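## Task

Hold the two salad hands like a pair of tongs and pinch the tomato between them to raise it out of the bowl. Keep pinching it all the way until it is above the container, then lower it so it ends up inside the container. Finally, draw both salad hands and both arms away so nothing touches it.

## Robot and tools

ROBOT. There are two six-joint arms with parallel grippers, named left_arm and right_arm. The names do not refer to image sides. Their bases face each other across the table. left_arm's root is at (-0.020, +0.458, +0.039) m with quat_wxyz (+0.707, 0, 0, -0.707). right_arm's root is at (-0.020, -0.458, +0.039) m with quat_wxyz (+0.707, 0, 0, +0.707). A likely approach is for each gripper to hold one salad hand, then bring the two hands together around the food.

SCENE FRAME. The origin is the middle of the table, and the tabletop is at z = +0.020 m. +z is up. left_arm sits on the +y side. Each gripper's fingers extend along its own +x axis and close along its y axis. The reported end_effector_position is the midpoint between the finger pads, roughly 3-4 cm short of the fingertips.

execute_actions. Pass "actions": a list that is empty or has one item.
- An empty list moves nothing and returns the current state.
- A wait item is {"steps": N} with N up to 300. It returns after N control steps (1/30 s each), counted from the previous result.
- A motion item is {"rows": [...], "steps": N} with N from 1 to 15 (default 15). It holds 1 to 15 rows. Each row covers one step, and the final row is reused for any remaining steps.
- Optional "pictures" (true/false) controls whether camera images come back.
- A refused call sends the robot nothing.

ROW LAYOUT. One flat list of 14 numbers covers both arms, each number in [-1, 1]. Both arms' values must be given even if only one arm moves. The order is:
1. left_arm: waist, shoulder, elbow, wrist pitch, wrist yaw, wrist roll, opening.
2. right_arm: the same seven in the same order.

JOINT NUMBERS. The six joint numbers are offsets, not poses, on a scaled unit. 1.0 equals 0.9615 rad for waist, shoulder and elbow, 1.713 rad for wrist pitch, 1.767 rad for wrist yaw, and 1.728 rad for wrist roll. Offsets are counted from the joint angles in the most recent result that listed them. Before any such result in a scene, and for later calls in the same reply, they are counted from the arm's position when the action begins. They never count from the previous row. All zeros therefore drives the arm back to that reference; it is not a hold.

JOINT RANGES (rad) are the same for both arms:
- waist -3.054 to 3.054
- shoulder 0.000 to 3.142
- elbow 0.000 to 2.356
- wrist pitch -1.571 to 1.571
- wrist yaw -1.571 to 1.571
- wrist roll -3.142 to 3.142
A call asking for more than 0.010 rad beyond an end is refused. The true end may differ from the stated one by up to 0.010 rad either way. Targets past the real end are clipped there, and a "joint sent to its limit" line may appear, possibly about an earlier action.

OPENING is absolute, not an offset. +1 is fully open. Empty fingers touch at about -0.80, and values down to -1 close them no further. A full close takes at least about 0.5 s. To keep hold of an object, command an opening clearly below grip_measured; the larger the gap, the firmer the squeeze. Each gripper's readings may be off by up to about 1 mm, consistently within a scene. Each pad pushes up to roughly 34 N, some less. Slamming the fingers shut can overload them and make them spring open.

MOTION LIMITS. Each step, the target sent to a joint stays within a fixed lead of its measured angle: 0.211 rad for waist, shoulder and elbow, 0.213 for wrist pitch, 0.267 for wrist yaw, and 0.228 for wrist roll. If the targets would carry a gripper more than 70 mm from where it is, they are all shrunk toward the measured angles. Big moves therefore need several calls. Friction can leave joints short of their target, especially at long reach, and tiny turns may not happen at all, so read the joint angles after each move. Between calls the arms keep heading to the last row sent. They stop once everything is nearly still, or when a step is HELD. Fingers still in motion finish their travel.

RESULT LINES.
- State line (left_arm | right_arm): gripper position in m, quat_wxyz, and linear/angular velocity in the scene frame. Positions can be inaccurate, more so when the arm is stretched out.
- Joint positions and Joint velocities: per arm, six joints in row order (rad, rad/s), then finger-pad gap (m, m/s; 0.088 = fully open).
- grip_measured: the measured opening on the command scale.
- "joint command not followed": the clearance check changed or blocked some joint targets, while the rest of the row still ran.
- HELD: marks steps on which a row, or part of it, was not sent.
- TORQUE FAULT: the arm froze for 10 s and dropped the rest of the call. Load limits (N m) are waist 17, shoulder 21.1, elbow 21, wrist pitch 5.55, wrist yaw 5.53, wrist roll 5.19, and a carried object adds to the load.
- MOTOR HOT: a motor is at 50 °C or above.
- OVER-TEMPERATURE FAULT: a motor reached 95 °C and its arm is being held still. If it does not cool, the arm can lose power and go limp.

zoom_image: camera (cam_high, cam_low, cam_left_wrist or cam_right_wrist; each 504x504) and region [x0, y0, x1, y1] in pixels from the top-left corner, at most 504 by 504. It returns an enlarged view of that camera's latest image.

read_manual: optional section, only "licences". It returns URDF licence text and does not move anything.

finished_scene: scene (1 or 2). It closes that scene for good and reports whether the goal was met; the goal must still hold afterwards. The result gives the next scene's task.

AVOID. Do not let the arms or their mounts strike or press hard against each other. Do not drop, slam or shove things, and never let anything end up off the table. Loose items may occasionally get nudged by outside pushes, so recheck before grasping.

Each tool is called after "Emit:" as name(argument=value, ...), one argument or row to a line, values as JSON.

## Session

Emit:
execute_actions(
  actions=[],
)

Scene clock: 0.00 s of 4567.00 s.
left_arm: end_effector_position=(-0.1405, +0.0944, +0.3242) grip_measured=+0.830 end_effector_quat_wxyz=(-0.451, +0.011, -0.854, +0.260) end_effector_velocity=(-0.002, +0.002, -0.001) end_effector_angular_velocity=(+0.011, -0.006, +0.001) | right_arm: end_effector_position=(+0.2002, -0.3185, +0.4063) grip_measured=+0.848 end_effector_quat_wxyz=(+0.778, -0.053, -0.071, +0.622) end_effector_velocity=(-0.004, -0.001, -0.001) end_effector_angular_velocity=(-0.007, -0.004, +0.014)
Joint positions: left_arm=[-0.096  1.759  1.927 -1.354  0.602 -1.409  0.08 ] | right_arm=[-1.612  0.97   0.821  0.394 -1.387  0.069  0.081]
Joint velocities: left_arm=[-0.007 -0.002 -0.002 -0.007 -0.007 -0.007  0.   ] | right_arm=[-0.007 -0.007 -0.002 -0.007 -0.022 -0.007 -0.   ]
Heat: left arm: hottest wrist pitch 36 °C (+0.0 °C/min); right arm: hottest elbow 33 °C (+0.0 °C/min).

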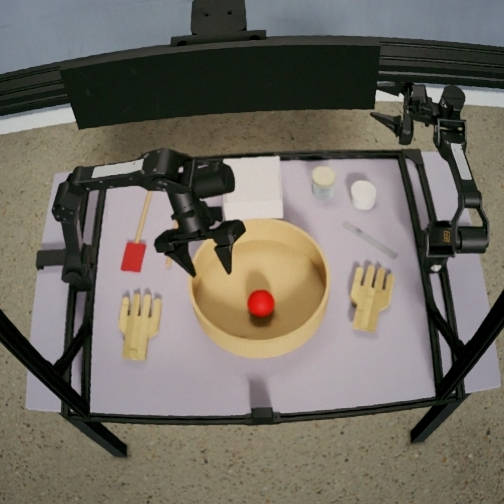

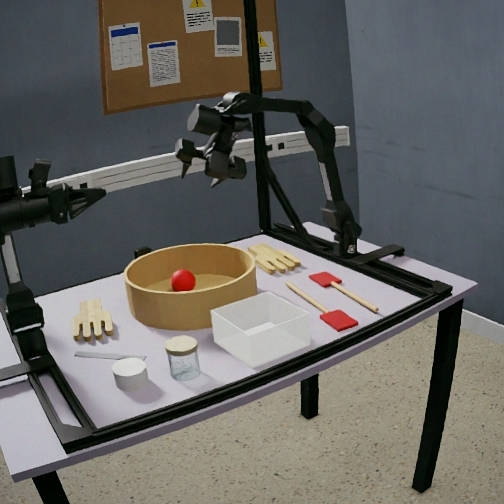

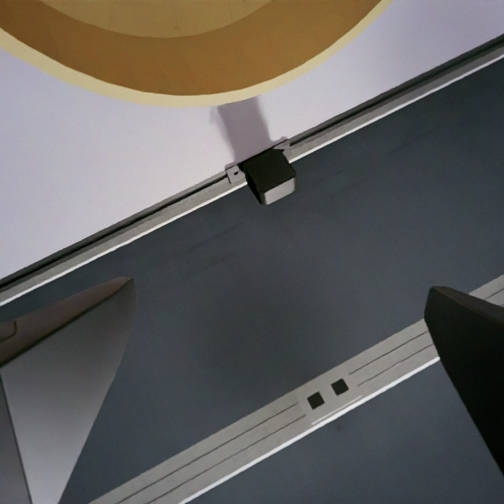

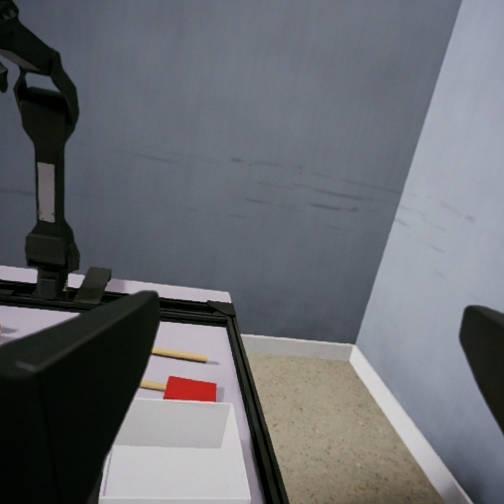

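Emit:
execute_actions(
  actions=[
    {"rows":[[-0.722,-0.265,-0.3,0,-0.341,-0.55,1,0.76,0.1,0.295,-0.7,0.785,0.65,1]]},
  ],
  pictures=false,
)

Emit:
execute_actions(
  actions=[
    {"steps":20},
  ],
  pictures=false,
)

Emit:
execute_actions(
  actions=[
    {"rows":[[0,0,-0.5,0.078,0,0,1,1,0,0,-0.246,0,0.65,1]]},
  ],
  pictures=false,
)

Emit:
execute_actions(
  actions=[
    {"steps":15},
  ],
  pictures=false,
)

Emit:
execute_actions(
  actions=[
    {"rows":[[0,0,0,0,0,0,1,0.52,0.2,0,0,0,0,1],[0,0,0,0,0,0,1,0.52,0.2,0,0,0,0,1],[0,0,0,0,0,0,1,0.52,0.2,0,0,0,0,1],[0,0,0,0,0,0,1,0.52,0.2,0,0,0,0,1],[0,0,0,0,0,0,1,0.52,0.2,0,0,0,0,1],[0,0,0,0,0,0,1,0.52,0.4,0,0,0,0,1]]},
  ],
  pictures=false,
)

Emit:
execute_actions(
  actions=[
    {"steps":12},
  ],
)

Scene clock: 27.73 s of 4567.00 s.
left_arm: end_effector_position=(-0.2419, +0.2342, +0.2937) grip_measured=+0.992 end_effector_quat_wxyz=(-0.608, +0.059, -0.783, +0.116) end_effector_velocity=(-0.036, +0.038, -0.005) end_effector_angular_velocity=(+0.144, +0.112, +0.740) | right_arm: end_effector_position=(+0.2068, -0.2177, +0.3565) grip_measured=+1.000 end_effector_quat_wxyz=(+0.776, +0.373, +0.397, +0.319) end_effector_velocity=(+0.085, -0.205, -0.372) end_effector_angular_velocity=(-0.854, +2.262, -2.376)
Joint positions: left_arm=[-0.774  1.515  1.65  -1.355  0.018 -2.267  0.088] | right_arm=[-0.907  1.06   1.091 -0.443 -0.333  0.974  0.088]
Joint velocities: left_arm=[-0.247 -0.007 -0.022  0.007 -0.168 -0.989  0.   ] | right_arm=[ 0.281  0.007  0.002 -1.707  2.147  1.824  0.   ]
Heat: left arm: hottest wrist pitch 36 °C (+0.0 °C/min); right arm: hottest elbow 36 °C (+6.5 °C/min).
Steps of this call (steps 1 to 90: nothing new was sent; then 24.23 s passed at rest; steps 91 to 105: all 15 steps of this action). Readings (joint positions):
91: left_arm=[-0.109 1.735 1.900 -1.334 0.552 -1.452] | right_arm=[-1.585 0.979 0.846 0.345 -1.340 0.111]
92: left_arm=[-0.145 1.699 1.848 -1.338 0.473 -1.509] | right_arm=[-1.526 1.001 0.896 0.286 -1.262 0.179]
94: left_arm=[-0.254 1.616 1.745 -1.358 0.339 -1.629] | right_arm=[-1.412 1.043 0.998 0.176 -1.110 0.302]
98: left_arm=[-0.494 1.526 1.676 -1.357 0.100 -1.873] | right_arm=[-1.184 1.053 1.082 -0.043 -0.827 0.545]
105: the state above

Scene clock: 28.40 s of 4567.00 s.
left_arm: end_effector_position=(-0.2433, +0.2358, +0.2939) grip_measured=+0.993 end_effector_quat_wxyz=(-0.608, +0.086, -0.785, +0.087) end_effector_velocity=(+0.004, +0.003, -0.002) end_effector_angular_velocity=(+0.012, -0.019, +0.007) | right_arm: end_effector_position=(+0.2046, -0.2725, +0.2888) grip_measured=+1.000 end_effector_quat_wxyz=(+0.793, +0.384, +0.469, +0.062) end_effector_velocity=(-0.002, +0.000, -0.001) end_effector_angular_velocity=(-0.013, -0.001, +0.023)
Joint positions: left_arm=[-0.787  1.514  1.649 -1.355  0.003 -2.357  0.088] | right_arm=[-0.883  1.062  1.093 -0.801 -0.003  1.189  0.088]
Joint velocities: left_arm=[-0.002 -0.002 -0.002 -0.022 -0.007 -0.007 -0.   ] | right_arm=[ 0.002 -0.002 -0.002 -0.007 -0.007 -0.022  0.   ]
Heat: left arm: hottest wrist pitch 36 °C (+0.0 °C/min); right arm: hottest elbow 36 °C (+6.3 °C/min).
Steps of this call (steps 1 to 20: the robot went on to your last target). Readings (joint positions):
1: left_arm=[-0.780 1.514 1.649 -1.355 0.013 -2.293] | right_arm=[-0.899 1.061 1.091 -0.500 -0.261 1.033]
2: left_arm=[-0.782 1.514 1.649 -1.355 0.010 -2.311] | right_arm=[-0.895 1.061 1.091 -0.557 -0.190 1.079]
4: left_arm=[-0.783 1.514 1.649 -1.355 0.006 -2.334] | right_arm=[-0.891 1.061 1.091 -0.668 -0.094 1.134]
8: left_arm=[-0.785 1.514 1.649 -1.355 0.004 -2.351] | right_arm=[-0.886 1.061 1.092 -0.767 -0.027 1.175]
20: the state above

Scene clock: 28.90 s of 4567.00 s.
left_arm: end_effector_position=(-0.2046, +0.2744, +0.1642) grip_measured=+0.994 end_effector_quat_wxyz=(+0.704, -0.001, +0.711, -0.002) end_effector_velocity=(+0.006, +0.007, -0.006) end_effector_angular_velocity=(+0.017, -0.028, -0.015) | right_arm: end_effector_position=(-0.0072, -0.2399, +0.2407) grip_measured=+1.000 end_effector_quat_wxyz=(+0.631, +0.334, +0.697, -0.066) end_effector_velocity=(-0.345, +0.009, -0.004) end_effector_angular_velocity=(-0.007, +0.716, -0.097)
Joint positions: left_arm=[-0.787  1.52   1.185 -1.225  0.003 -2.357  0.088] | right_arm=[-0.06   1.063  1.099 -1.214 -0.002  2.096  0.088]
Joint velocities: left_arm=[-0.007 -0.007 -0.032 -0.007 -0.007  0.007 -0.   ] | right_arm=[ 1.565 -0.007 -0.002 -0.051 -0.022  1.81   0.   ]
Heat: left arm: hottest wrist pitch 36 °C (+0.0 °C/min); right arm: hottest elbow 36 °C (+6.2 °C/min).
Steps of this call (steps 1 to 15: all 15 steps of this action). Readings (joint positions):
1: left_arm=[-0.787 1.510 1.621 -1.323 0.003 -2.357] | right_arm=[-0.860 1.062 1.096 -0.831 0.011 1.236]
2: left_arm=[-0.787 1.499 1.575 -1.286 0.003 -2.357] | right_arm=[-0.804 1.061 1.099 -0.895 0.008 1.301]
4: left_arm=[-0.787 1.495 1.474 -1.259 0.003 -2.357] | right_arm=[-0.685 1.061 1.100 -1.014 -0.002 1.424]
8: left_arm=[-0.787 1.513 1.263 -1.236 0.003 -2.357] | right_arm=[-0.455 1.063 1.099 -1.167 -0.002 1.668]
15: the state above

Scene clock: 29.40 s of 4567.00 s.
left_arm: end_effector_position=(-0.2036, +0.2754, +0.1627) grip_measured=+0.994 end_effector_quat_wxyz=(+0.705, +0.000, +0.709, -0.001) end_effector_velocity=(+0.003, +0.002, -0.001) end_effector_angular_velocity=(+0.003, -0.014, +0.005) | right_arm: end_effector_position=(-0.0368, -0.2414, +0.2401) grip_measured=+1.000 end_effector_quat_wxyz=(+0.601, +0.350, +0.711, -0.101) end_effector_velocity=(-0.004, -0.002, -0.001) end_effector_angular_velocity=(-0.009, +0.023, +0.004)
Joint positions: left_arm=[-0.787  1.52   1.179 -1.225  0.003 -2.357  0.088] | right_arm=[ 0.075  1.063  1.099 -1.22  -0.004  2.309  0.088]
Joint velocities: left_arm=[-0.002 -0.002 -0.007 -0.007 -0.007 -0.007 -0.   ] | right_arm=[ 0.002 -0.002 -0.002 -0.007 -0.022  0.007  0.   ]
Heat: left arm: hottest wrist pitch 36 °C (+0.0 °C/min); right arm: hottest elbow 36 °C (+6.1 °C/min).
Steps of this call (steps 1 to 15: the robot went on to your last target). Readings (joint positions):
1: left_arm=[-0.787 1.520 1.184 -1.225 0.003 -2.357] | right_arm=[-0.015 1.063 1.099 -1.215 -0.005 2.155]
2: left_arm=[-0.787 1.520 1.182 -1.225 0.003 -2.357] | right_arm=[0.016 1.063 1.099 -1.217 -0.006 2.201]
4: left_arm=[-0.787 1.520 1.181 -1.225 0.003 -2.357] | right_arm=[0.048 1.063 1.099 -1.219 -0.005 2.255]
8: left_arm=[-0.787 1.520 1.179 -1.225 0.003 -2.357] | right_arm=[0.069 1.063 1.099 -1.219 -0.005 2.296]
15: the state above

Scene clock: 29.90 s of 4567.00 s.
left_arm: end_effector_position=(-0.2036, +0.2754, +0.1627) grip_measured=+0.994 end_effector_quat_wxyz=(+0.705, +0.000, +0.709, -0.001) end_effector_velocity=(+0.005, +0.003, -0.000) end_effector_angular_velocity=(-0.000, -0.031, +0.000) | right_arm: end_effector_position=(-0.1494, -0.2558, +0.1619) grip_measured=+1.000 end_effector_quat_wxyz=(+0.699, +0.065, +0.710, -0.057) end_effector_velocity=(-0.008, -0.010, +0.000) end_effector_angular_velocity=(-0.022, -0.006, +0.054)
Joint positions: left_arm=[-0.787  1.52   1.179 -1.225  0.003 -2.357  0.088] | right_arm=[ 0.567  1.437  1.101 -1.217 -0.006  2.311  0.088]
Joint velocities: left_arm=[-0.007 -0.002 -0.002 -0.022 -0.022 -0.007 -0.   ] | right_arm=[ 0.046  0.002  0.002 -0.022 -0.007 -0.007  0.   ]
Heat: left arm: hottest wrist pitch 36 °C (+0.0 °C/min); right arm: hottest elbow 36 °C (+6.0 °C/min).
Steps of this call (steps 1 to 15: all 15 steps of this action). Readings (joint positions):
1: left_arm=[-0.787 1.520 1.179 -1.225 0.003 -2.357] | right_arm=[0.100 1.085 1.100 -1.225 0.008 2.310]
2: left_arm=[-0.787 1.520 1.179 -1.225 0.003 -2.357] | right_arm=[0.158 1.114 1.106 -1.224 0.006 2.310]
4: left_arm=[-0.787 1.520 1.179 -1.225 0.003 -2.357] | right_arm=[0.272 1.191 1.107 -1.215 -0.000 2.310]
8: left_arm=[-0.787 1.520 1.179 -1.225 0.003 -2.357] | right_arm=[0.484 1.341 1.106 -1.217 -0.005 2.310]
15: the state above

Scene clock: 30.30 s of 4567.00 s.
left_arm: end_effector_position=(-0.2036, +0.2754, +0.1627) grip_measured=+0.994 end_effector_quat_wxyz=(+0.705, +0.000, +0.709, -0.001) end_effector_velocity=(+0.001, +0.002, +0.001) end_effector_angular_velocity=(-0.004, -0.007, -0.029) | right_arm: end_effector_position=(-0.1504, -0.2565, +0.1616) grip_measured=+1.000 end_effector_quat_wxyz=(+0.700, +0.063, +0.710, -0.056) end_effector_velocity=(+0.003, +0.003, -0.000) end_effector_angular_velocity=(+0.018, -0.015, +0.005)
Joint positions: left_arm=[-0.787  1.52   1.179 -1.225  0.003 -2.357  0.088] | right_arm=[ 0.572  1.438  1.101 -1.217 -0.005  2.311  0.088]
Joint velocities: left_arm=[-0.007 -0.007 -0.002 -0.007 -0.007  0.022 -0.   ] | right_arm=[-0.002 -0.002 -0.002  0.007  0.022 -0.007  0.   ]
Heat: left arm: hottest wrist pitch 36 °C (+0.0 °C/min); right arm: hottest elbow 36 °C (+5.9 °C/min).
Steps of this call (steps 1 to 12: the robot went on to your last target). Readings (joint positions):
1: left_arm=[-0.787 1.520 1.179 -1.225 0.003 -2.357] | right_arm=[0.568 1.437 1.101 -1.217 -0.006 2.311]
2: left_arm=[-0.787 1.520 1.179 -1.225 0.003 -2.357] | right_arm=[0.570 1.437 1.101 -1.217 -0.005 2.311]
4: left_arm=[-0.787 1.520 1.179 -1.225 0.003 -2.357] | right_arm=[0.571 1.438 1.101 -1.217 -0.005 2.311]
8: left_arm=[-0.787 1.520 1.179 -1.225 0.003 -2.357] | right_arm=[0.572 1.438 1.101 -1.217 -0.005 2.311]
12: the state above

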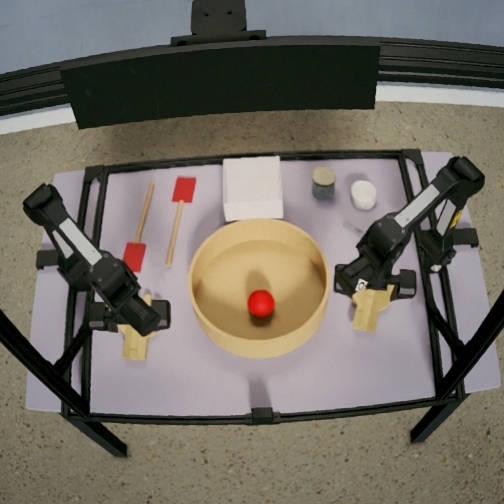

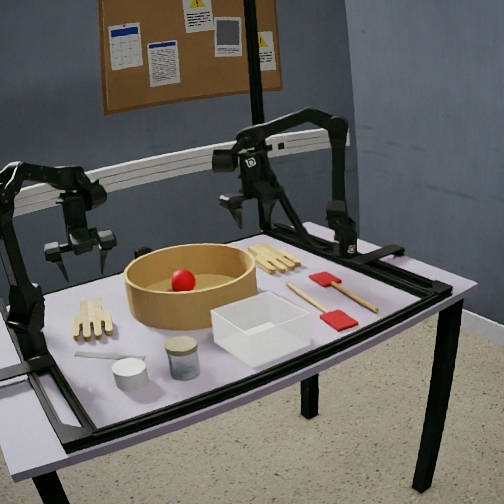

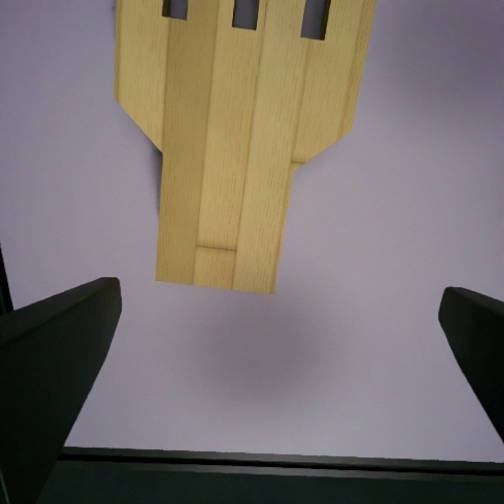

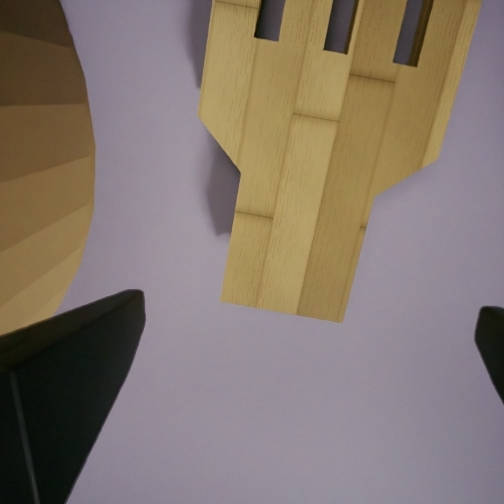

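Emit:
execute_actions(
  actions=[
    {"rows":[[-0.09,0,0,0,0,0.01,1,0.087,0.06,0.04,0,0,0.173,1],[-0.09,0,0,0,0,0.01,1,0.087,0.06,0.04,0,0,0.173,1],[-0.09,0,0,0,0,0.01,1,0.087,0.06,0.04,0,0,0.173,1],[-0.09,0,0,0,0,0.01,1,0.087,0.06,0.04,0,0,0.173,1],[-0.09,0.02,-0.06,0.05,0,0.01,1,0.087,0.09,-0.01,0.05,0,0.173,1],[-0.09,0.04,-0.13,0.1,0,0.01,1,0.087,0.12,-0.07,0.1,0,0.173,1],[-0.09,0.07,-0.2,0.15,0,0.01,1,0.087,0.15,-0.13,0.15,0,0.173,1],[-0.09,0.095,-0.27,0.2,0,0.01,1,0.087,0.18,-0.19,0.2,0,0.173,1],[-0.09,0.12,-0.33,0.25,0,0.01,1,0.087,0.21,-0.245,0.245,0,0.173,1]]},
  ],
  pictures=false,
)

Emit:
execute_actions(
  actions=[
    {"steps":12},
  ],
)

Scene clock: 45.03 s of 4567.00 s.
left_arm: end_effector_position=(-0.2120, +0.2961, +0.0621) grip_measured=+0.994 end_effector_quat_wxyz=(+0.712, +0.041, +0.701, -0.029) end_effector_velocity=(-0.028, -0.024, -0.028) end_effector_angular_velocity=(-0.159, +0.176, +0.019) | right_arm: end_effector_position=(-0.1736, -0.2578, +0.0625) grip_measured=+1.000 end_effector_quat_wxyz=(+0.698, +0.128, +0.690, -0.140) end_effector_velocity=(-0.024, +0.032, -0.020) end_effector_angular_velocity=(+0.185, +0.132, -0.019)
Joint positions: left_arm=[-0.871  1.636  0.873 -0.831  0.002 -2.343  0.088] | right_arm=[ 0.653  1.636  0.876 -0.83  -0.004  2.605  0.088]
Joint velocities: left_arm=[-0.002  0.002 -0.12   0.359 -0.007 -0.022  0.   ] | right_arm=[ 0.002  0.007 -0.081  0.315  0.007  0.022  0.   ]
Heat: left arm: hottest wrist pitch 36 °C (+0.0 °C/min); right arm: hottest elbow 36 °C (+4.0 °C/min).
Steps of this call (steps 1 to 15: the robot went on to your last target; steps 16 to 90: nothing new was sent; then 11.23 s passed at rest; steps 91 to 105: all 15 steps of this action). Readings (joint positions):
91: left_arm=[-0.793 1.520 1.179 -1.225 0.001 -2.355] | right_arm=[0.580 1.444 1.104 -1.220 -0.002 2.355]
92: left_arm=[-0.811 1.520 1.179 -1.225 0.000 -2.352] | right_arm=[0.600 1.453 1.111 -1.221 -0.001 2.421]
94: left_arm=[-0.848 1.520 1.179 -1.225 0.002 -2.347] | right_arm=[0.633 1.472 1.121 -1.218 -0.004 2.513]
98: left_arm=[-0.870 1.533 1.083 -1.054 0.002 -2.344] | right_arm=[0.650 1.521 1.057 -1.045 -0.004 2.583]
105: the state above

Scene clock: 45.43 s of 4567.00 s.
left_arm: end_effector_position=(-0.2166, +0.2924, +0.0615) grip_measured=+0.994 end_effector_quat_wxyz=(+0.704, +0.034, +0.708, -0.036) end_effector_velocity=(-0.002, -0.002, +0.001) end_effector_angular_velocity=(-0.013, +0.005, +0.020) | right_arm: end_effector_position=(-0.1772, -0.2532, +0.0620) grip_measured=+1.000 end_effector_quat_wxyz=(+0.691, +0.135, +0.697, -0.134) end_effector_velocity=(+0.000, -0.003, +0.000) end_effector_angular_velocity=(-0.019, +0.013, +0.000)
Joint positions: left_arm=[-0.871  1.636  0.871 -0.8    0.002 -2.342  0.088] | right_arm=[ 0.654  1.637  0.874 -0.8   -0.004  2.607  0.088]
Joint velocities: left_arm=[-0.002 -0.002  0.002  0.007 -0.007 -0.022 -0.   ] | right_arm=[-0.007 -0.002 -0.002 -0.007 -0.022 -0.007  0.   ]
Heat: left arm: hottest wrist pitch 36 °C (+0.0 °C/min); right arm: hottest elbow 36 °C (+4.0 °C/min).
Steps of this call (steps 1 to 12: the robot went on to your last target). Readings (joint positions):
1: left_arm=[-0.871 1.636 0.872 -0.820 0.002 -2.343] | right_arm=[0.654 1.636 0.875 -0.820 -0.004 2.606]
2: left_arm=[-0.871 1.636 0.872 -0.811 0.002 -2.342] | right_arm=[0.654 1.637 0.875 -0.811 -0.004 2.606]
4: left_arm=[-0.871 1.636 0.871 -0.806 0.002 -2.342] | right_arm=[0.654 1.637 0.875 -0.807 -0.004 2.607]
8: left_arm=[-0.871 1.636 0.871 -0.801 0.002 -2.342] | right_arm=[0.654 1.637 0.874 -0.801 -0.004 2.607]
12: the state above

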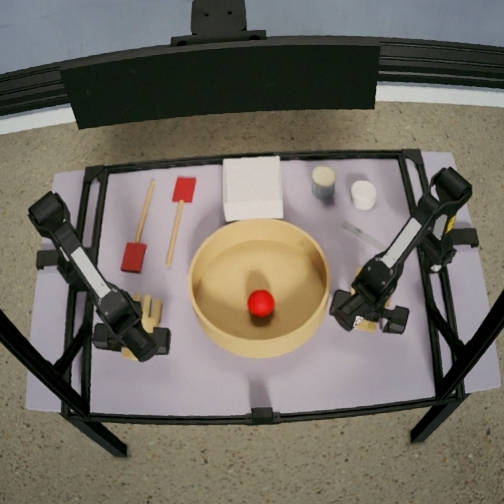

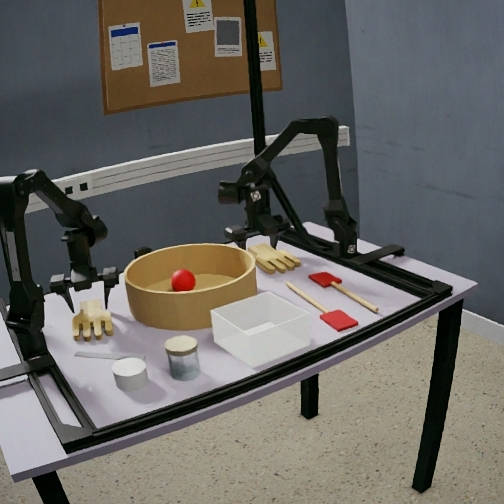

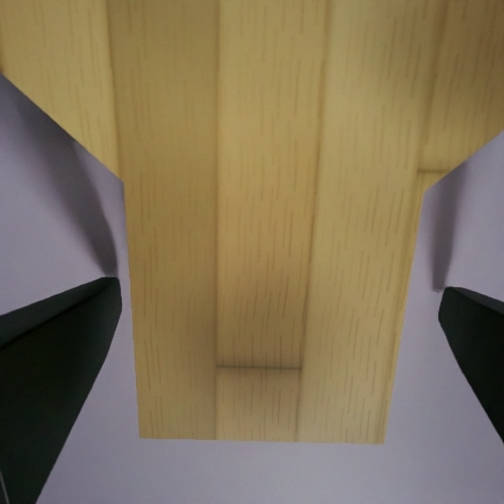

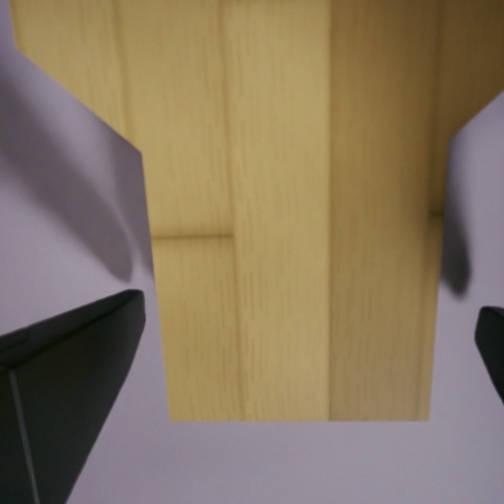

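Emit:
execute_actions(
  actions=[
    {"rows":[[0,0,-0.015,0,0,0,0.5,0,0,-0.015,0,0,0,0.5],[0,0,-0.015,0,0,0,0.5,0,0,-0.015,0,0,0,0.5],[0,0,-0.015,0,0,0,0.5,0,0,-0.015,0,0,0,0.5],[0,0,-0.015,0,0,0,0.3,0,0,-0.015,0,0,0,0.3],[0,0,-0.015,0,0,0,0.1,0,0,-0.015,0,0,0,0.1],[0,0,-0.015,0,0,0,-0.2,0,0,-0.015,0,0,0,-0.2],[0,0,-0.015,0,0,0,-0.5,0,0,-0.015,0,0,0,-0.5]]},
  ],
  pictures=false,
)

Emit:
execute_actions(
  actions=[
    {"rows":[[0,-0.03,0.08,-0.06,0,0,-0.6,0,-0.03,0.08,-0.06,0,0,-0.6],[0,-0.06,0.16,-0.12,0,0,-0.6,0,-0.06,0.16,-0.12,0,0,-0.6],[0,-0.09,0.24,-0.18,0,0,-0.6,0,-0.09,0.24,-0.18,0,0,-0.6],[0,-0.12,0.32,-0.24,0,0,-0.6,0,-0.12,0.32,-0.24,0,0,-0.6],[0,-0.15,0.4,-0.3,0,0,-0.6,0,-0.15,0.4,-0.3,0,0,-0.6]]},
  ],
)

Emit:
execute_actions(
  actions=[
    {"rows":[[0,0,0.015,0,0,0.7,-0.6,0,0,0.015,0,0,-0.75,-0.6]]},
  ],
  pictures=false,
)

Emit:
execute_actions(
  actions=[
    {"steps":12},
  ],
  pictures=false,
)

Emit:
execute_actions(
  actions=[
    {"rows":[[0.157,0,0.015,0,0,0.655,-0.6,0.07,0,0.015,0,0,-0.76,-0.6]]},
  ],
  pictures=false,
)

Emit:
execute_actions(
  actions=[
    {"steps":14},
  ],
)

Scene clock: 60.17 s of 4567.00 s.
left_arm: end_effector_position=(-0.2153, +0.2938, +0.0603) grip_measured=+0.385 end_effector_quat_wxyz=(+0.705, +0.036, +0.707, -0.034) end_effector_velocity=(+0.005, +0.000, -0.001) end_effector_angular_velocity=(-0.009, -0.024, +0.020) | right_arm: end_effector_position=(-0.1767, -0.2540, +0.0615) grip_measured=+0.436 end_effector_quat_wxyz=(+0.692, +0.135, +0.696, -0.134) end_effector_velocity=(+0.003, +0.000, +0.001) end_effector_angular_velocity=(+0.003, -0.007, -0.000)
Joint positions: left_arm=[-0.871  1.636  0.865 -0.8    0.004 -2.342  0.058] | right_arm=[ 0.654  1.637  0.872 -0.801 -0.004  2.608  0.06 ]
Joint velocities: left_arm=[-0.002 -0.002 -0.007 -0.007 -0.022 -0.022 -0.   ] | right_arm=[-0.007 -0.007 -0.002 -0.007  0.007 -0.007 -0.   ]
Heat: left arm: hottest wrist pitch 35 °C (-1.0 °C/min); right arm: hottest elbow 35 °C (+1.0 °C/min).
Steps of this call (steps 1 to 30: the robot went on to your last target; steps 31 to 90: nothing new was sent; then 11.23 s passed at rest; steps 91 to 105: all 15 steps of this action). Readings (joint positions):
91: left_arm=[-0.871 1.636 0.870 -0.800 0.002 -2.342] | right_arm=[0.654 1.637 0.874 -0.800 -0.004 2.607]
92: left_arm=[-0.871 1.636 0.869 -0.800 0.002 -2.342] | right_arm=[0.654 1.637 0.873 -0.800 -0.004 2.607]
94: left_arm=[-0.871 1.636 0.867 -0.800 0.002 -2.342] | right_arm=[0.654 1.637 0.872 -0.800 -0.004 2.607]
98: left_arm=[-0.871 1.636 0.866 -0.800 0.004 -2.342] | right_arm=[0.654 1.637 0.872 -0.801 -0.004 2.608]
105: the state above

Scene clock: 60.67 s of 4567.00 s.
left_arm: end_effector_position=(-0.2152, +0.2939, +0.1841) grip_measured=+0.385 end_effector_quat_wxyz=(+0.701, +0.032, +0.712, -0.038) end_effector_velocity=(+0.017, +0.016, -0.000) end_effector_angular_velocity=(+0.065, -0.089, +0.000) | right_arm: end_effector_position=(-0.1759, -0.2550, +0.1851) grip_measured=+0.436 end_effector_quat_wxyz=(+0.688, +0.138, +0.700, -0.131) end_effector_velocity=(+0.020, -0.024, -0.001) end_effector_angular_velocity=(-0.106, -0.091, +0.005)
Joint positions: left_arm=[-0.871  1.49   1.236 -1.299  0.004 -2.342  0.058] | right_arm=[ 0.654  1.491  1.241 -1.301 -0.004  2.608  0.06 ]
Joint velocities: left_arm=[-0.007  0.002  0.002 -0.11  -0.007 -0.007 -0.   ] | right_arm=[-0.002 -0.002 -0.002 -0.139  0.007 -0.007 -0.   ]
Heat: left arm: hottest wrist pitch 35 °C (-1.0 °C/min); right arm: hottest elbow 35 °C (+1.0 °C/min).
Steps of this call (steps 1 to 15: all 15 steps of this action). Readings (joint positions):
1: left_arm=[-0.871 1.635 0.874 -0.815 0.004 -2.342] | right_arm=[0.654 1.635 0.880 -0.815 -0.004 2.608]
2: left_arm=[-0.871 1.633 0.898 -0.866 0.004 -2.342] | right_arm=[0.654 1.634 0.903 -0.866 -0.004 2.608]
4: left_arm=[-0.871 1.613 0.975 -0.984 0.004 -2.342] | right_arm=[0.654 1.613 0.979 -0.985 -0.004 2.608]
8: left_arm=[-0.871 1.530 1.166 -1.175 0.004 -2.342] | right_arm=[0.654 1.531 1.170 -1.177 -0.004 2.608]
15: the state above

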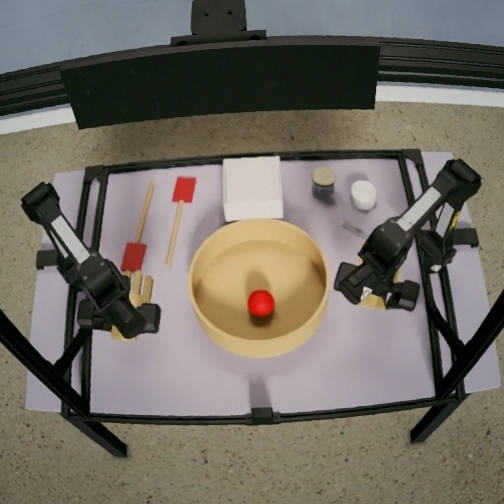

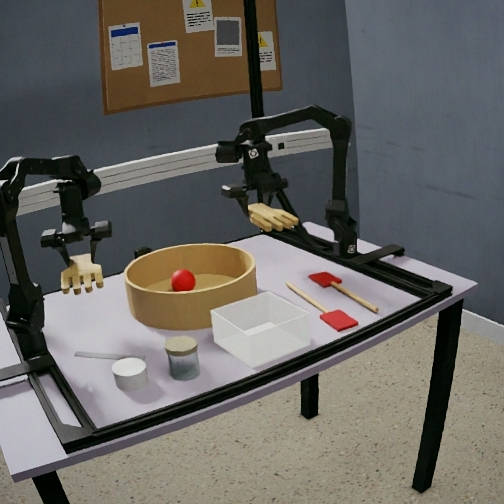

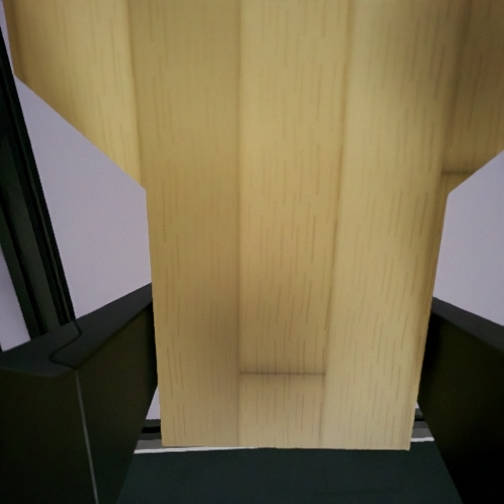

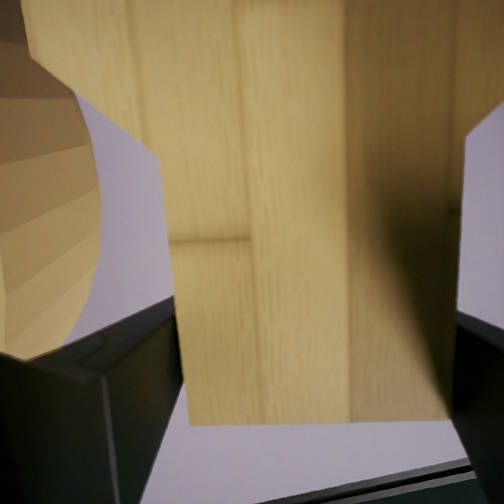

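Scene clock: 61.17 s of 4567.00 s.
left_arm: end_effector_position=(-0.2152, +0.2942, +0.1846) grip_measured=+0.384 end_effector_quat_wxyz=(+0.616, +0.335, +0.624, -0.345) end_effector_velocity=(+0.004, +0.003, -0.001) end_effector_angular_velocity=(-0.018, -0.037, -1.826) | right_arm: end_effector_position=(-0.1761, -0.2552, +0.1856) grip_measured=+0.436 end_effector_quat_wxyz=(+0.679, -0.177, +0.688, +0.188) end_effector_velocity=(-0.001, -0.003, -0.000) end_effector_angular_velocity=(+0.011, -0.010, +1.836)
Joint positions: left_arm=[-0.871  1.49   1.238 -1.302  0.005 -1.439  0.058] | right_arm=[ 0.654  1.491  1.243 -1.303 -0.006  1.702  0.06 ]
Joint velocities: left_arm=[-0.002  0.002 -0.002 -0.022 -0.007  1.824 -0.   ] | right_arm=[-0.002 -0.002 -0.002 -0.007 -0.022 -1.839 -0.   ]
Heat: left arm: hottest wrist pitch 35 °C (-1.0 °C/min); right arm: hottest elbow 35 °C (+1.0 °C/min).
Steps of this call (steps 1 to 15: all 15 steps of this action). Readings (joint positions):
1: left_arm=[-0.871 1.490 1.236 -1.302 0.005 -2.298] | right_arm=[0.654 1.491 1.241 -1.304 -0.005 2.564]
2: left_arm=[-0.871 1.490 1.236 -1.302 0.005 -2.233] | right_arm=[0.654 1.491 1.241 -1.304 -0.006 2.498]
4: left_arm=[-0.871 1.490 1.237 -1.302 0.005 -2.111] | right_arm=[0.654 1.491 1.242 -1.303 -0.006 2.376]
8: left_arm=[-0.871 1.490 1.238 -1.302 0.005 -1.867] | right_arm=[0.654 1.491 1.243 -1.303 -0.006 2.131]
15: the state above

Scene clock: 61.57 s of 4567.00 s.
left_arm: end_effector_position=(-0.2153, +0.2941, +0.1846) grip_measured=+0.384 end_effector_quat_wxyz=(+0.560, +0.423, +0.566, -0.433) end_effector_velocity=(-0.001, +0.003, +0.001) end_effector_angular_velocity=(+0.006, +0.002, -0.073) | right_arm: end_effector_position=(-0.1760, -0.2552, +0.1856) grip_measured=+0.435 end_effector_quat_wxyz=(+0.633, -0.301, +0.640, +0.314) end_effector_velocity=(-0.002, -0.004, -0.000) end_effector_angular_velocity=(-0.017, +0.012, +0.113)
Joint positions: left_arm=[-0.871  1.49   1.238 -1.302  0.005 -1.142  0.058] | right_arm=[ 0.654  1.491  1.243 -1.303 -0.006  1.324  0.06 ]
Joint velocities: left_arm=[-0.007 -0.002  0.002 -0.007  0.007  0.066  0.   ] | right_arm=[ 0.002 -0.002 -0.002 -0.007 -0.022 -0.11  -0.   ]
Heat: left arm: hottest wrist pitch 35 °C (-1.0 °C/min); right arm: hottest elbow 35 °C (+1.0 °C/min).
Steps of this call (steps 1 to 12: the robot went on to your last target). Readings (joint positions):
1: left_arm=[-0.871 1.490 1.238 -1.302 0.005 -1.378] | right_arm=[0.654 1.491 1.243 -1.303 -0.006 1.641]
2: left_arm=[-0.871 1.490 1.238 -1.302 0.005 -1.317] | right_arm=[0.654 1.491 1.243 -1.303 -0.006 1.580]
4: left_arm=[-0.871 1.490 1.238 -1.302 0.005 -1.227] | right_arm=[0.654 1.491 1.243 -1.303 -0.006 1.462]
8: left_arm=[-0.871 1.490 1.238 -1.302 0.005 -1.159] | right_arm=[0.654 1.491 1.243 -1.303 -0.006 1.352]
12: the state above

Scene clock: 62.07 s of 4567.00 s.
left_arm: end_effector_position=(-0.1894, +0.2667, +0.1852) grip_measured=+0.383 end_effector_quat_wxyz=(+0.366, +0.599, +0.364, -0.613) end_effector_velocity=(+0.001, -0.002, -0.000) end_effector_angular_velocity=(-0.039, -0.022, -1.807) | right_arm: end_effector_position=(-0.1891, -0.2656, +0.1859) grip_measured=+0.435 end_effector_quat_wxyz=(+0.418, -0.562, +0.420, +0.577) end_effector_velocity=(+0.000, -0.001, +0.001) end_effector_angular_velocity=(+0.038, -0.028, +1.860)
Joint positions: left_arm=[-0.724  1.49   1.24  -1.302  0.004 -0.237  0.058] | right_arm=[ 0.718  1.491  1.244 -1.303 -0.007  0.416  0.06 ]
Joint velocities: left_arm=[ 0.002 -0.002 -0.002  0.007 -0.007  1.81   0.   ] | right_arm=[ 0.007 -0.002  0.002 -0.007  0.007 -1.853 -0.   ]
Heat: left arm: hottest wrist pitch 35 °C (-1.0 °C/min); right arm: hottest elbow 35 °C (+1.0 °C/min).
Steps of this call (steps 1 to 15: all 15 steps of this action). Readings (joint positions):
1: left_arm=[-0.860 1.490 1.238 -1.302 0.013 -1.094] | right_arm=[0.658 1.491 1.243 -1.303 -0.003 1.279]
2: left_arm=[-0.828 1.490 1.239 -1.302 0.018 -1.029] | right_arm=[0.673 1.491 1.243 -1.303 -0.002 1.213]
4: left_arm=[-0.764 1.490 1.240 -1.302 0.006 -0.908] | right_arm=[0.701 1.491 1.244 -1.303 -0.007 1.089]
8: left_arm=[-0.724 1.490 1.240 -1.302 0.004 -0.665] | right_arm=[0.717 1.491 1.244 -1.303 -0.007 0.844]
15: the state above

Scene clock: 62.53 s of 4567.00 s.
left_arm: end_effector_position=(-0.1893, +0.2666, +0.1852) grip_measured=+0.384 end_effector_quat_wxyz=(+0.297, +0.635, +0.294, -0.649) end_effector_velocity=(+0.000, +0.003, -0.000) end_effector_angular_velocity=(+0.010, +0.001, -0.010) | right_arm: end_effector_position=(-0.1892, -0.2657, +0.1859) grip_measured=+0.434 end_effector_quat_wxyz=(+0.299, -0.634, +0.297, +0.649) end_effector_velocity=(+0.002, +0.003, -0.000) end_effector_angular_velocity=(+0.012, -0.001, +0.058)
Joint positions: left_arm=[-0.723  1.49   1.24  -1.302  0.004 -0.015  0.058] | right_arm=[ 0.719  1.491  1.244 -1.303 -0.007  0.018  0.06 ]
Joint velocities: left_arm=[-0.002 -0.002 -0.002 -0.007  0.007  0.007 -0.   ] | right_arm=[-0.007 -0.002 -0.002  0.007  0.007 -0.066 -0.   ]
Heat: left arm: hottest wrist pitch 35 °C (-1.0 °C/min); right arm: hottest elbow 35 °C (+1.0 °C/min).
Steps of this call (steps 1 to 14: the robot went on to your last target). Readings (joint positions):
1: left_arm=[-0.723 1.490 1.240 -1.302 0.004 -0.176] | right_arm=[0.718 1.491 1.244 -1.303 -0.007 0.355]
2: left_arm=[-0.723 1.490 1.240 -1.302 0.004 -0.128] | right_arm=[0.718 1.491 1.244 -1.303 -0.007 0.294]
4: left_arm=[-0.723 1.490 1.240 -1.302 0.004 -0.071] | right_arm=[0.718 1.491 1.244 -1.303 -0.007 0.173]
8: left_arm=[-0.723 1.490 1.240 -1.302 0.004 -0.028] | right_arm=[0.719 1.491 1.244 -1.303 -0.007 0.053]
14: the state above

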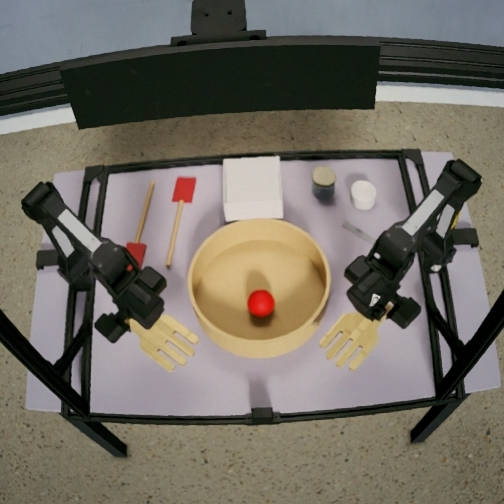

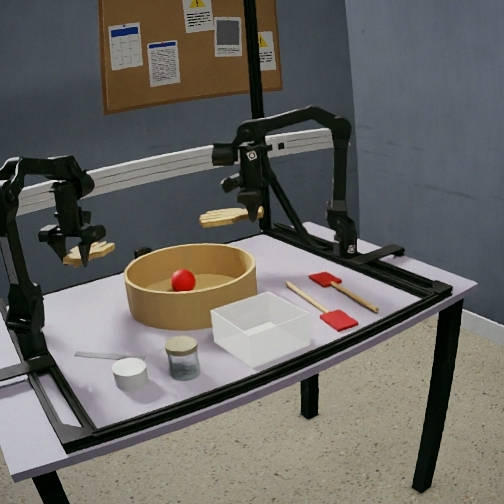

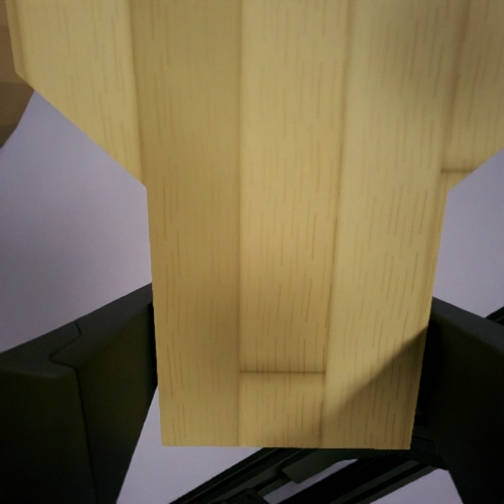

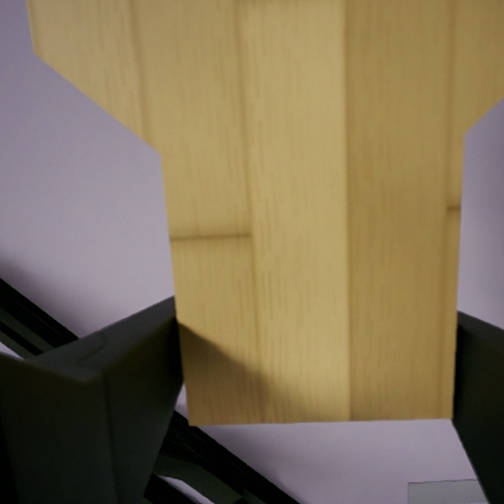

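Emit:
execute_actions(
  actions=[
    {"rows":[[-0.1,0.02,-0.05,0.04,0,0.008,-0.6,0.12,0.02,-0.05,0.04,0,-0.008,-0.6],[-0.1,0.04,-0.1,0.08,0,0.008,-0.6,0.12,0.04,-0.1,0.08,0,-0.008,-0.6],[-0.1,0.06,-0.15,0.12,0,0.008,-0.6,0.12,0.06,-0.15,0.12,0,-0.008,-0.6],[-0.1,0.08,-0.2,0.155,0,0.008,-0.6,0.12,0.08,-0.2,0.155,0,-0.008,-0.6],[-0.1,0.1,-0.25,0.19,0,0.008,-0.6,0.12,0.1,-0.25,0.19,0,-0.008,-0.6],[-0.1,0.12,-0.3,0.225,0,0.008,-0.6,0.12,0.12,-0.3,0.225,0,-0.008,-0.6],[-0.1,0.14,-0.35,0.26,0,0.008,-0.6,0.12,0.14,-0.35,0.26,0,-0.008,-0.6],[-0.1,0.153,-0.395,0.293,0,0.008,-0.6,0.12,0.153,-0.393,0.293,0,-0.008,-0.6]]},
  ],
  pictures=false,
)

Emit:
execute_actions(
  actions=[
    {"steps":10},
  ],
  pictures=false,
)

Emit:
execute_actions(
  actions=[
    {"rows":[[0,0,0,0,0,0,0.8,0,0,0,0,0,0,0.8]]},
  ],
  pictures=false,
)

Emit:
execute_actions(
  actions=[
    {"rows":[[0,-0.1,0,0,0,0,0.8,0,-0.1,0,0,0,0,0.8],[0,-0.15,0,0,0,0,0.8,0,-0.15,0,0,0,0,0.8],[0,-0.2,-0.07,0.06,0,0,0.8,0,-0.2,-0.07,0.06,0,0,0.8],[0,-0.25,-0.14,0.12,0,0,0.8,0,-0.24,-0.14,0.12,0,0,0.8],[0,-0.3,-0.21,0.18,0,0,0.8,0,-0.28,-0.21,0.18,0,0,0.8],[0,-0.35,-0.28,0.24,0,0,0.8,0,-0.32,-0.28,0.24,0,0,0.8],[0,-0.4,-0.35,0.3,0,0,0.8,0,-0.36,-0.35,0.3,0,0,0.8],[0,-0.44,-0.42,0.35,0,0,0.8,0,-0.4,-0.42,0.36,0,0,0.8],[0,-0.48,-0.49,0.4,0,0,0.8,0,-0.44,-0.48,0.42,0,0,0.8],[0,-0.52,-0.56,0.46,0,0,0.8,0,-0.47,-0.55,0.48,0,0,0.8],[0,-0.54,-0.63,0.52,0,0,0.8,0,-0.49,-0.62,0.53,0,0,0.8],[0,-0.54,-0.7,0.564,0,0,0.8,0,-0.49,-0.685,0.58,0,0,0.8]]},
  ],
  pictures=false,
)

Emit:
execute_actions(
  actions=[
    {"steps":20},
  ],
)

Scene clock: 79.20 s of 4567.00 s.
left_arm: end_effector_position=(-0.2057, +0.2835, +0.0624) grip_measured=+0.379 end_effector_quat_wxyz=(+0.260, +0.659, +0.263, -0.655) end_effector_velocity=(-0.010, -0.010, -0.007) end_effector_angular_velocity=(-0.067, +0.061, +0.005) | right_arm: end_effector_position=(-0.2102, -0.2857, +0.0643) grip_measured=+0.415 end_effector_quat_wxyz=(+0.255, -0.658, +0.259, +0.660) end_effector_velocity=(-0.019, +0.013, -0.009) end_effector_angular_velocity=(+0.082, +0.101, +0.015)
Joint positions: left_arm=[-0.816  1.635  0.875 -0.816  0.003 -0.002  0.058] | right_arm=[ 0.832  1.633  0.88  -0.818 -0.008  0.005  0.059]
Joint velocities: left_arm=[-0.002 -0.007 -0.042  0.125 -0.007 -0.007 -0.   ] | right_arm=[ 0.007 -0.002 -0.042  0.168 -0.007 -0.007 -0.   ]
Heat: left arm: hottest elbow 35 °C (-1.0 °C/min); right arm: hottest elbow 36 °C (+1.0 °C/min).
Steps of this call (steps 1 to 30: the robot went on to your last target; steps 31 to 485: nothing new was sent; steps 486 to 500: all 15 steps of this action). Readings (joint positions):
486: left_arm=[-0.729 1.491 1.237 -1.294 0.000 -0.012] | right_arm=[0.729 1.492 1.241 -1.295 0.001 0.012]
487: left_arm=[-0.748 1.491 1.222 -1.262 -0.002 -0.010] | right_arm=[0.755 1.492 1.227 -1.263 0.003 0.011]
489: left_arm=[-0.789 1.503 1.169 -1.165 0.003 -0.006] | right_arm=[0.802 1.505 1.174 -1.166 -0.007 0.007]
493: left_arm=[-0.816 1.582 0.996 -0.951 0.005 -0.004] | right_arm=[0.830 1.583 1.001 -0.952 -0.008 0.007]
500: the state above

Scene clock: 79.53 s of 4567.00 s.
left_arm: end_effector_position=(-0.2058, +0.2834, +0.0609) grip_measured=+0.379 end_effector_quat_wxyz=(+0.260, +0.657, +0.263, -0.657) end_effector_velocity=(+0.001, +0.000, -0.001) end_effector_angular_velocity=(-0.007, -0.003, +0.005) | right_arm: end_effector_position=(-0.2106, -0.2854, +0.0628) grip_measured=+0.415 end_effector_quat_wxyz=(+0.255, -0.656, +0.258, +0.662) end_effector_velocity=(+0.004, +0.000, -0.001) end_effector_angular_velocity=(-0.003, -0.014, +0.015)
Joint positions: left_arm=[-0.816  1.635  0.868 -0.805  0.003 -0.002  0.058] | right_arm=[ 0.832  1.633  0.874 -0.805 -0.007  0.005  0.059]
Joint velocities: left_arm=[-0.002 -0.002 -0.007  0.007 -0.007 -0.007 -0.   ] | right_arm=[-0.007  0.002 -0.002 -0.007  0.007 -0.022 -0.   ]
Heat: left arm: hottest elbow 35 °C (-1.0 °C/min); right arm: hottest elbow 36 °C (+1.0 °C/min).
Steps of this call (steps 1 to 10: the robot went on to your last target). Readings (joint positions):
1: left_arm=[-0.816 1.635 0.873 -0.813 0.003 -0.002] | right_arm=[0.832 1.633 0.879 -0.814 -0.008 0.005]
2: left_arm=[-0.816 1.635 0.872 -0.811 0.003 -0.002] | right_arm=[0.832 1.633 0.879 -0.812 -0.008 0.005]
4: left_arm=[-0.816 1.635 0.870 -0.807 0.003 -0.002] | right_arm=[0.832 1.633 0.877 -0.808 -0.008 0.005]
8: left_arm=[-0.816 1.635 0.868 -0.806 0.003 -0.002] | right_arm=[0.832 1.633 0.874 -0.806 -0.007 0.005]
10: the state above

Scene clock: 80.03 s of 4567.00 s.
left_arm: end_effector_position=(-0.2057, +0.2833, +0.0609) grip_measured=+0.794 end_effector_quat_wxyz=(+0.260, +0.657, +0.262, -0.657) end_effector_velocity=(-0.001, -0.000, +0.000) end_effector_angular_velocity=(-0.010, +0.000, -0.000) | right_arm: end_effector_position=(-0.2106, -0.2854, +0.0628) grip_measured=+0.795 end_effector_quat_wxyz=(+0.255, -0.656, +0.259, +0.662) end_effector_velocity=(-0.002, -0.006, +0.000) end_effector_angular_velocity=(-0.032, +0.019, +0.025)
Joint positions: left_arm=[-0.816  1.635  0.868 -0.805  0.003 -0.002  0.078] | right_arm=[ 0.832  1.633  0.874 -0.805 -0.008  0.005  0.078]
Joint velocities: left_arm=[-0.007 -0.002 -0.002  0.007 -0.007 -0.007 -0.002] | right_arm=[ 0.002 -0.002 -0.002 -0.007 -0.037 -0.022 -0.003]
Heat: left arm: hottest elbow 35 °C (-1.0 °C/min); right arm: hottest elbow 36 °C (+1.0 °C/min).
Steps of this call (steps 1 to 15: all 15 steps of this action). Readings (joint positions):
1: left_arm=[-0.816 1.635 0.868 -0.805 0.003 -0.002] | right_arm=[0.832 1.633 0.874 -0.805 -0.007 0.005]
2: left_arm=[-0.816 1.635 0.868 -0.805 0.003 -0.002] | right_arm=[0.832 1.633 0.874 -0.805 -0.007 0.005]
4: left_arm=[-0.816 1.635 0.868 -0.805 0.003 -0.002] | right_arm=[0.832 1.633 0.874 -0.805 -0.007 0.005]
8: left_arm=[-0.816 1.635 0.868 -0.805 0.003 -0.002] | right_arm=[0.832 1.633 0.874 -0.805 -0.008 0.005]
15: the state above

Scene clock: 80.53 s of 4567.00 s.
left_arm: end_effector_position=(-0.1974, +0.2912, +0.0608) grip_measured=+0.800 end_effector_quat_wxyz=(+0.327, +0.426, +0.171, -0.826) end_effector_velocity=(+0.090, +0.084, -0.194) end_effector_angular_velocity=(-0.261, +0.275, +0.008) | right_arm: end_effector_position=(-0.2011, -0.2941, +0.0552) grip_measured=+0.800 end_effector_quat_wxyz=(+0.316, -0.440, +0.175, +0.822) end_effector_velocity=(+0.082, -0.074, -0.176) end_effector_angular_velocity=(+0.285, +0.298, +0.005)
Joint positions: left_arm=[-0.816  1.14   0.294 -0.109  0.003 -0.002  0.078] | right_arm=[ 0.832  1.185  0.308 -0.108 -0.008  0.005  0.078]
Joint velocities: left_arm=[-0.002 -0.139 -1.233  1.473 -0.007 -0.007 -0.   ] | right_arm=[ 0.002 -0.11  -1.17   1.473  0.007 -0.007 -0.   ]
Heat: left arm: hottest wrist pitch 35 °C (-1.0 °C/min); right arm: hottest elbow 36 °C (+1.0 °C/min).
Steps of this call (steps 1 to 15: all 15 steps of this action). Readings (joint positions):
1: left_arm=[-0.816 1.626 0.867 -0.805 0.003 -0.002] | right_arm=[0.832 1.623 0.874 -0.805 -0.008 0.005]
2: left_arm=[-0.816 1.606 0.865 -0.805 0.003 -0.002] | right_arm=[0.832 1.603 0.872 -0.805 -0.008 0.005]
4: left_arm=[-0.816 1.527 0.830 -0.738 0.003 -0.002] | right_arm=[0.832 1.526 0.838 -0.738 -0.008 0.005]
8: left_arm=[-0.816 1.328 0.657 -0.502 0.003 -0.002] | right_arm=[0.832 1.350 0.669 -0.501 -0.008 0.005]
15: the state above

Scene clock: 81.20 s of 4567.00 s.
left_arm: end_effector_position=(-0.2100, +0.2793, +0.0725) grip_measured=+0.800 end_effector_quat_wxyz=(+0.342, +0.343, +0.138, -0.864) end_effector_velocity=(+0.004, +0.001, -0.003) end_effector_angular_velocity=(+0.009, -0.009, +0.013) | right_arm: end_effector_position=(-0.2192, -0.2778, +0.0734) grip_measured=+0.800 end_effector_quat_wxyz=(+0.333, -0.343, +0.135, +0.868) end_effector_velocity=(-0.002, -0.001, +0.001) end_effector_angular_velocity=(+0.005, +0.005, +0.013)
Joint positions: left_arm=[-0.816  1.121  0.205  0.158  0.003 -0.002  0.078] | right_arm=[ 0.834  1.167  0.227  0.185 -0.005  0.004  0.078]
Joint velocities: left_arm=[ 0.002 -0.002 -0.007 -0.007 -0.007 -0.007 -0.   ] | right_arm=[ 0.002 -0.002 -0.002  0.007 -0.007 -0.007 -0.   ]
Heat: left arm: hottest wrist pitch 35 °C (-1.0 °C/min); right arm: hottest elbow 36 °C (+1.0 °C/min).
Steps of this call (steps 1 to 20: the robot went on to your last target). Readings (joint positions):
1: left_arm=[-0.816 1.138 0.259 -0.058 0.003 -0.002] | right_arm=[0.834 1.179 0.277 -0.057 -0.005 0.004]
2: left_arm=[-0.816 1.137 0.233 -0.005 0.003 -0.002] | right_arm=[0.834 1.175 0.256 0.001 -0.005 0.004]
4: left_arm=[-0.816 1.133 0.212 0.078 0.003 -0.002] | right_arm=[0.834 1.174 0.238 0.093 -0.005 0.004]
8: left_arm=[-0.816 1.121 0.210 0.140 0.003 -0.002] | right_arm=[0.834 1.168 0.235 0.164 -0.005 0.004]
20: the state above

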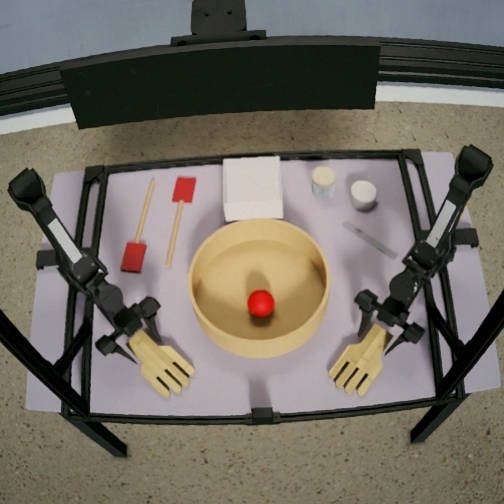

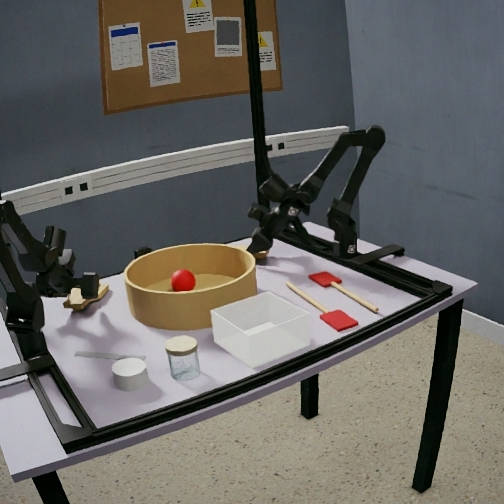

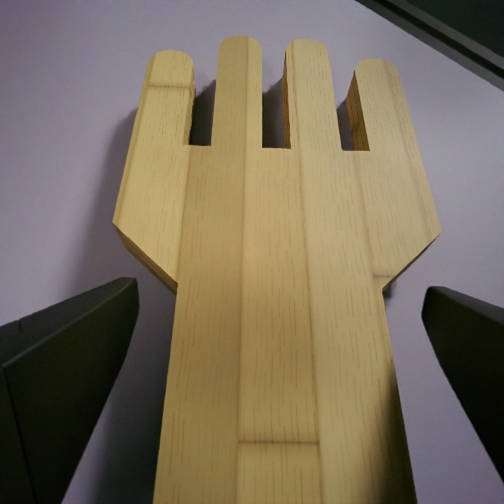

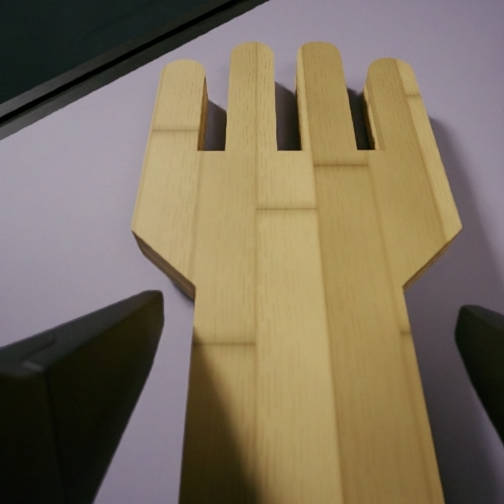

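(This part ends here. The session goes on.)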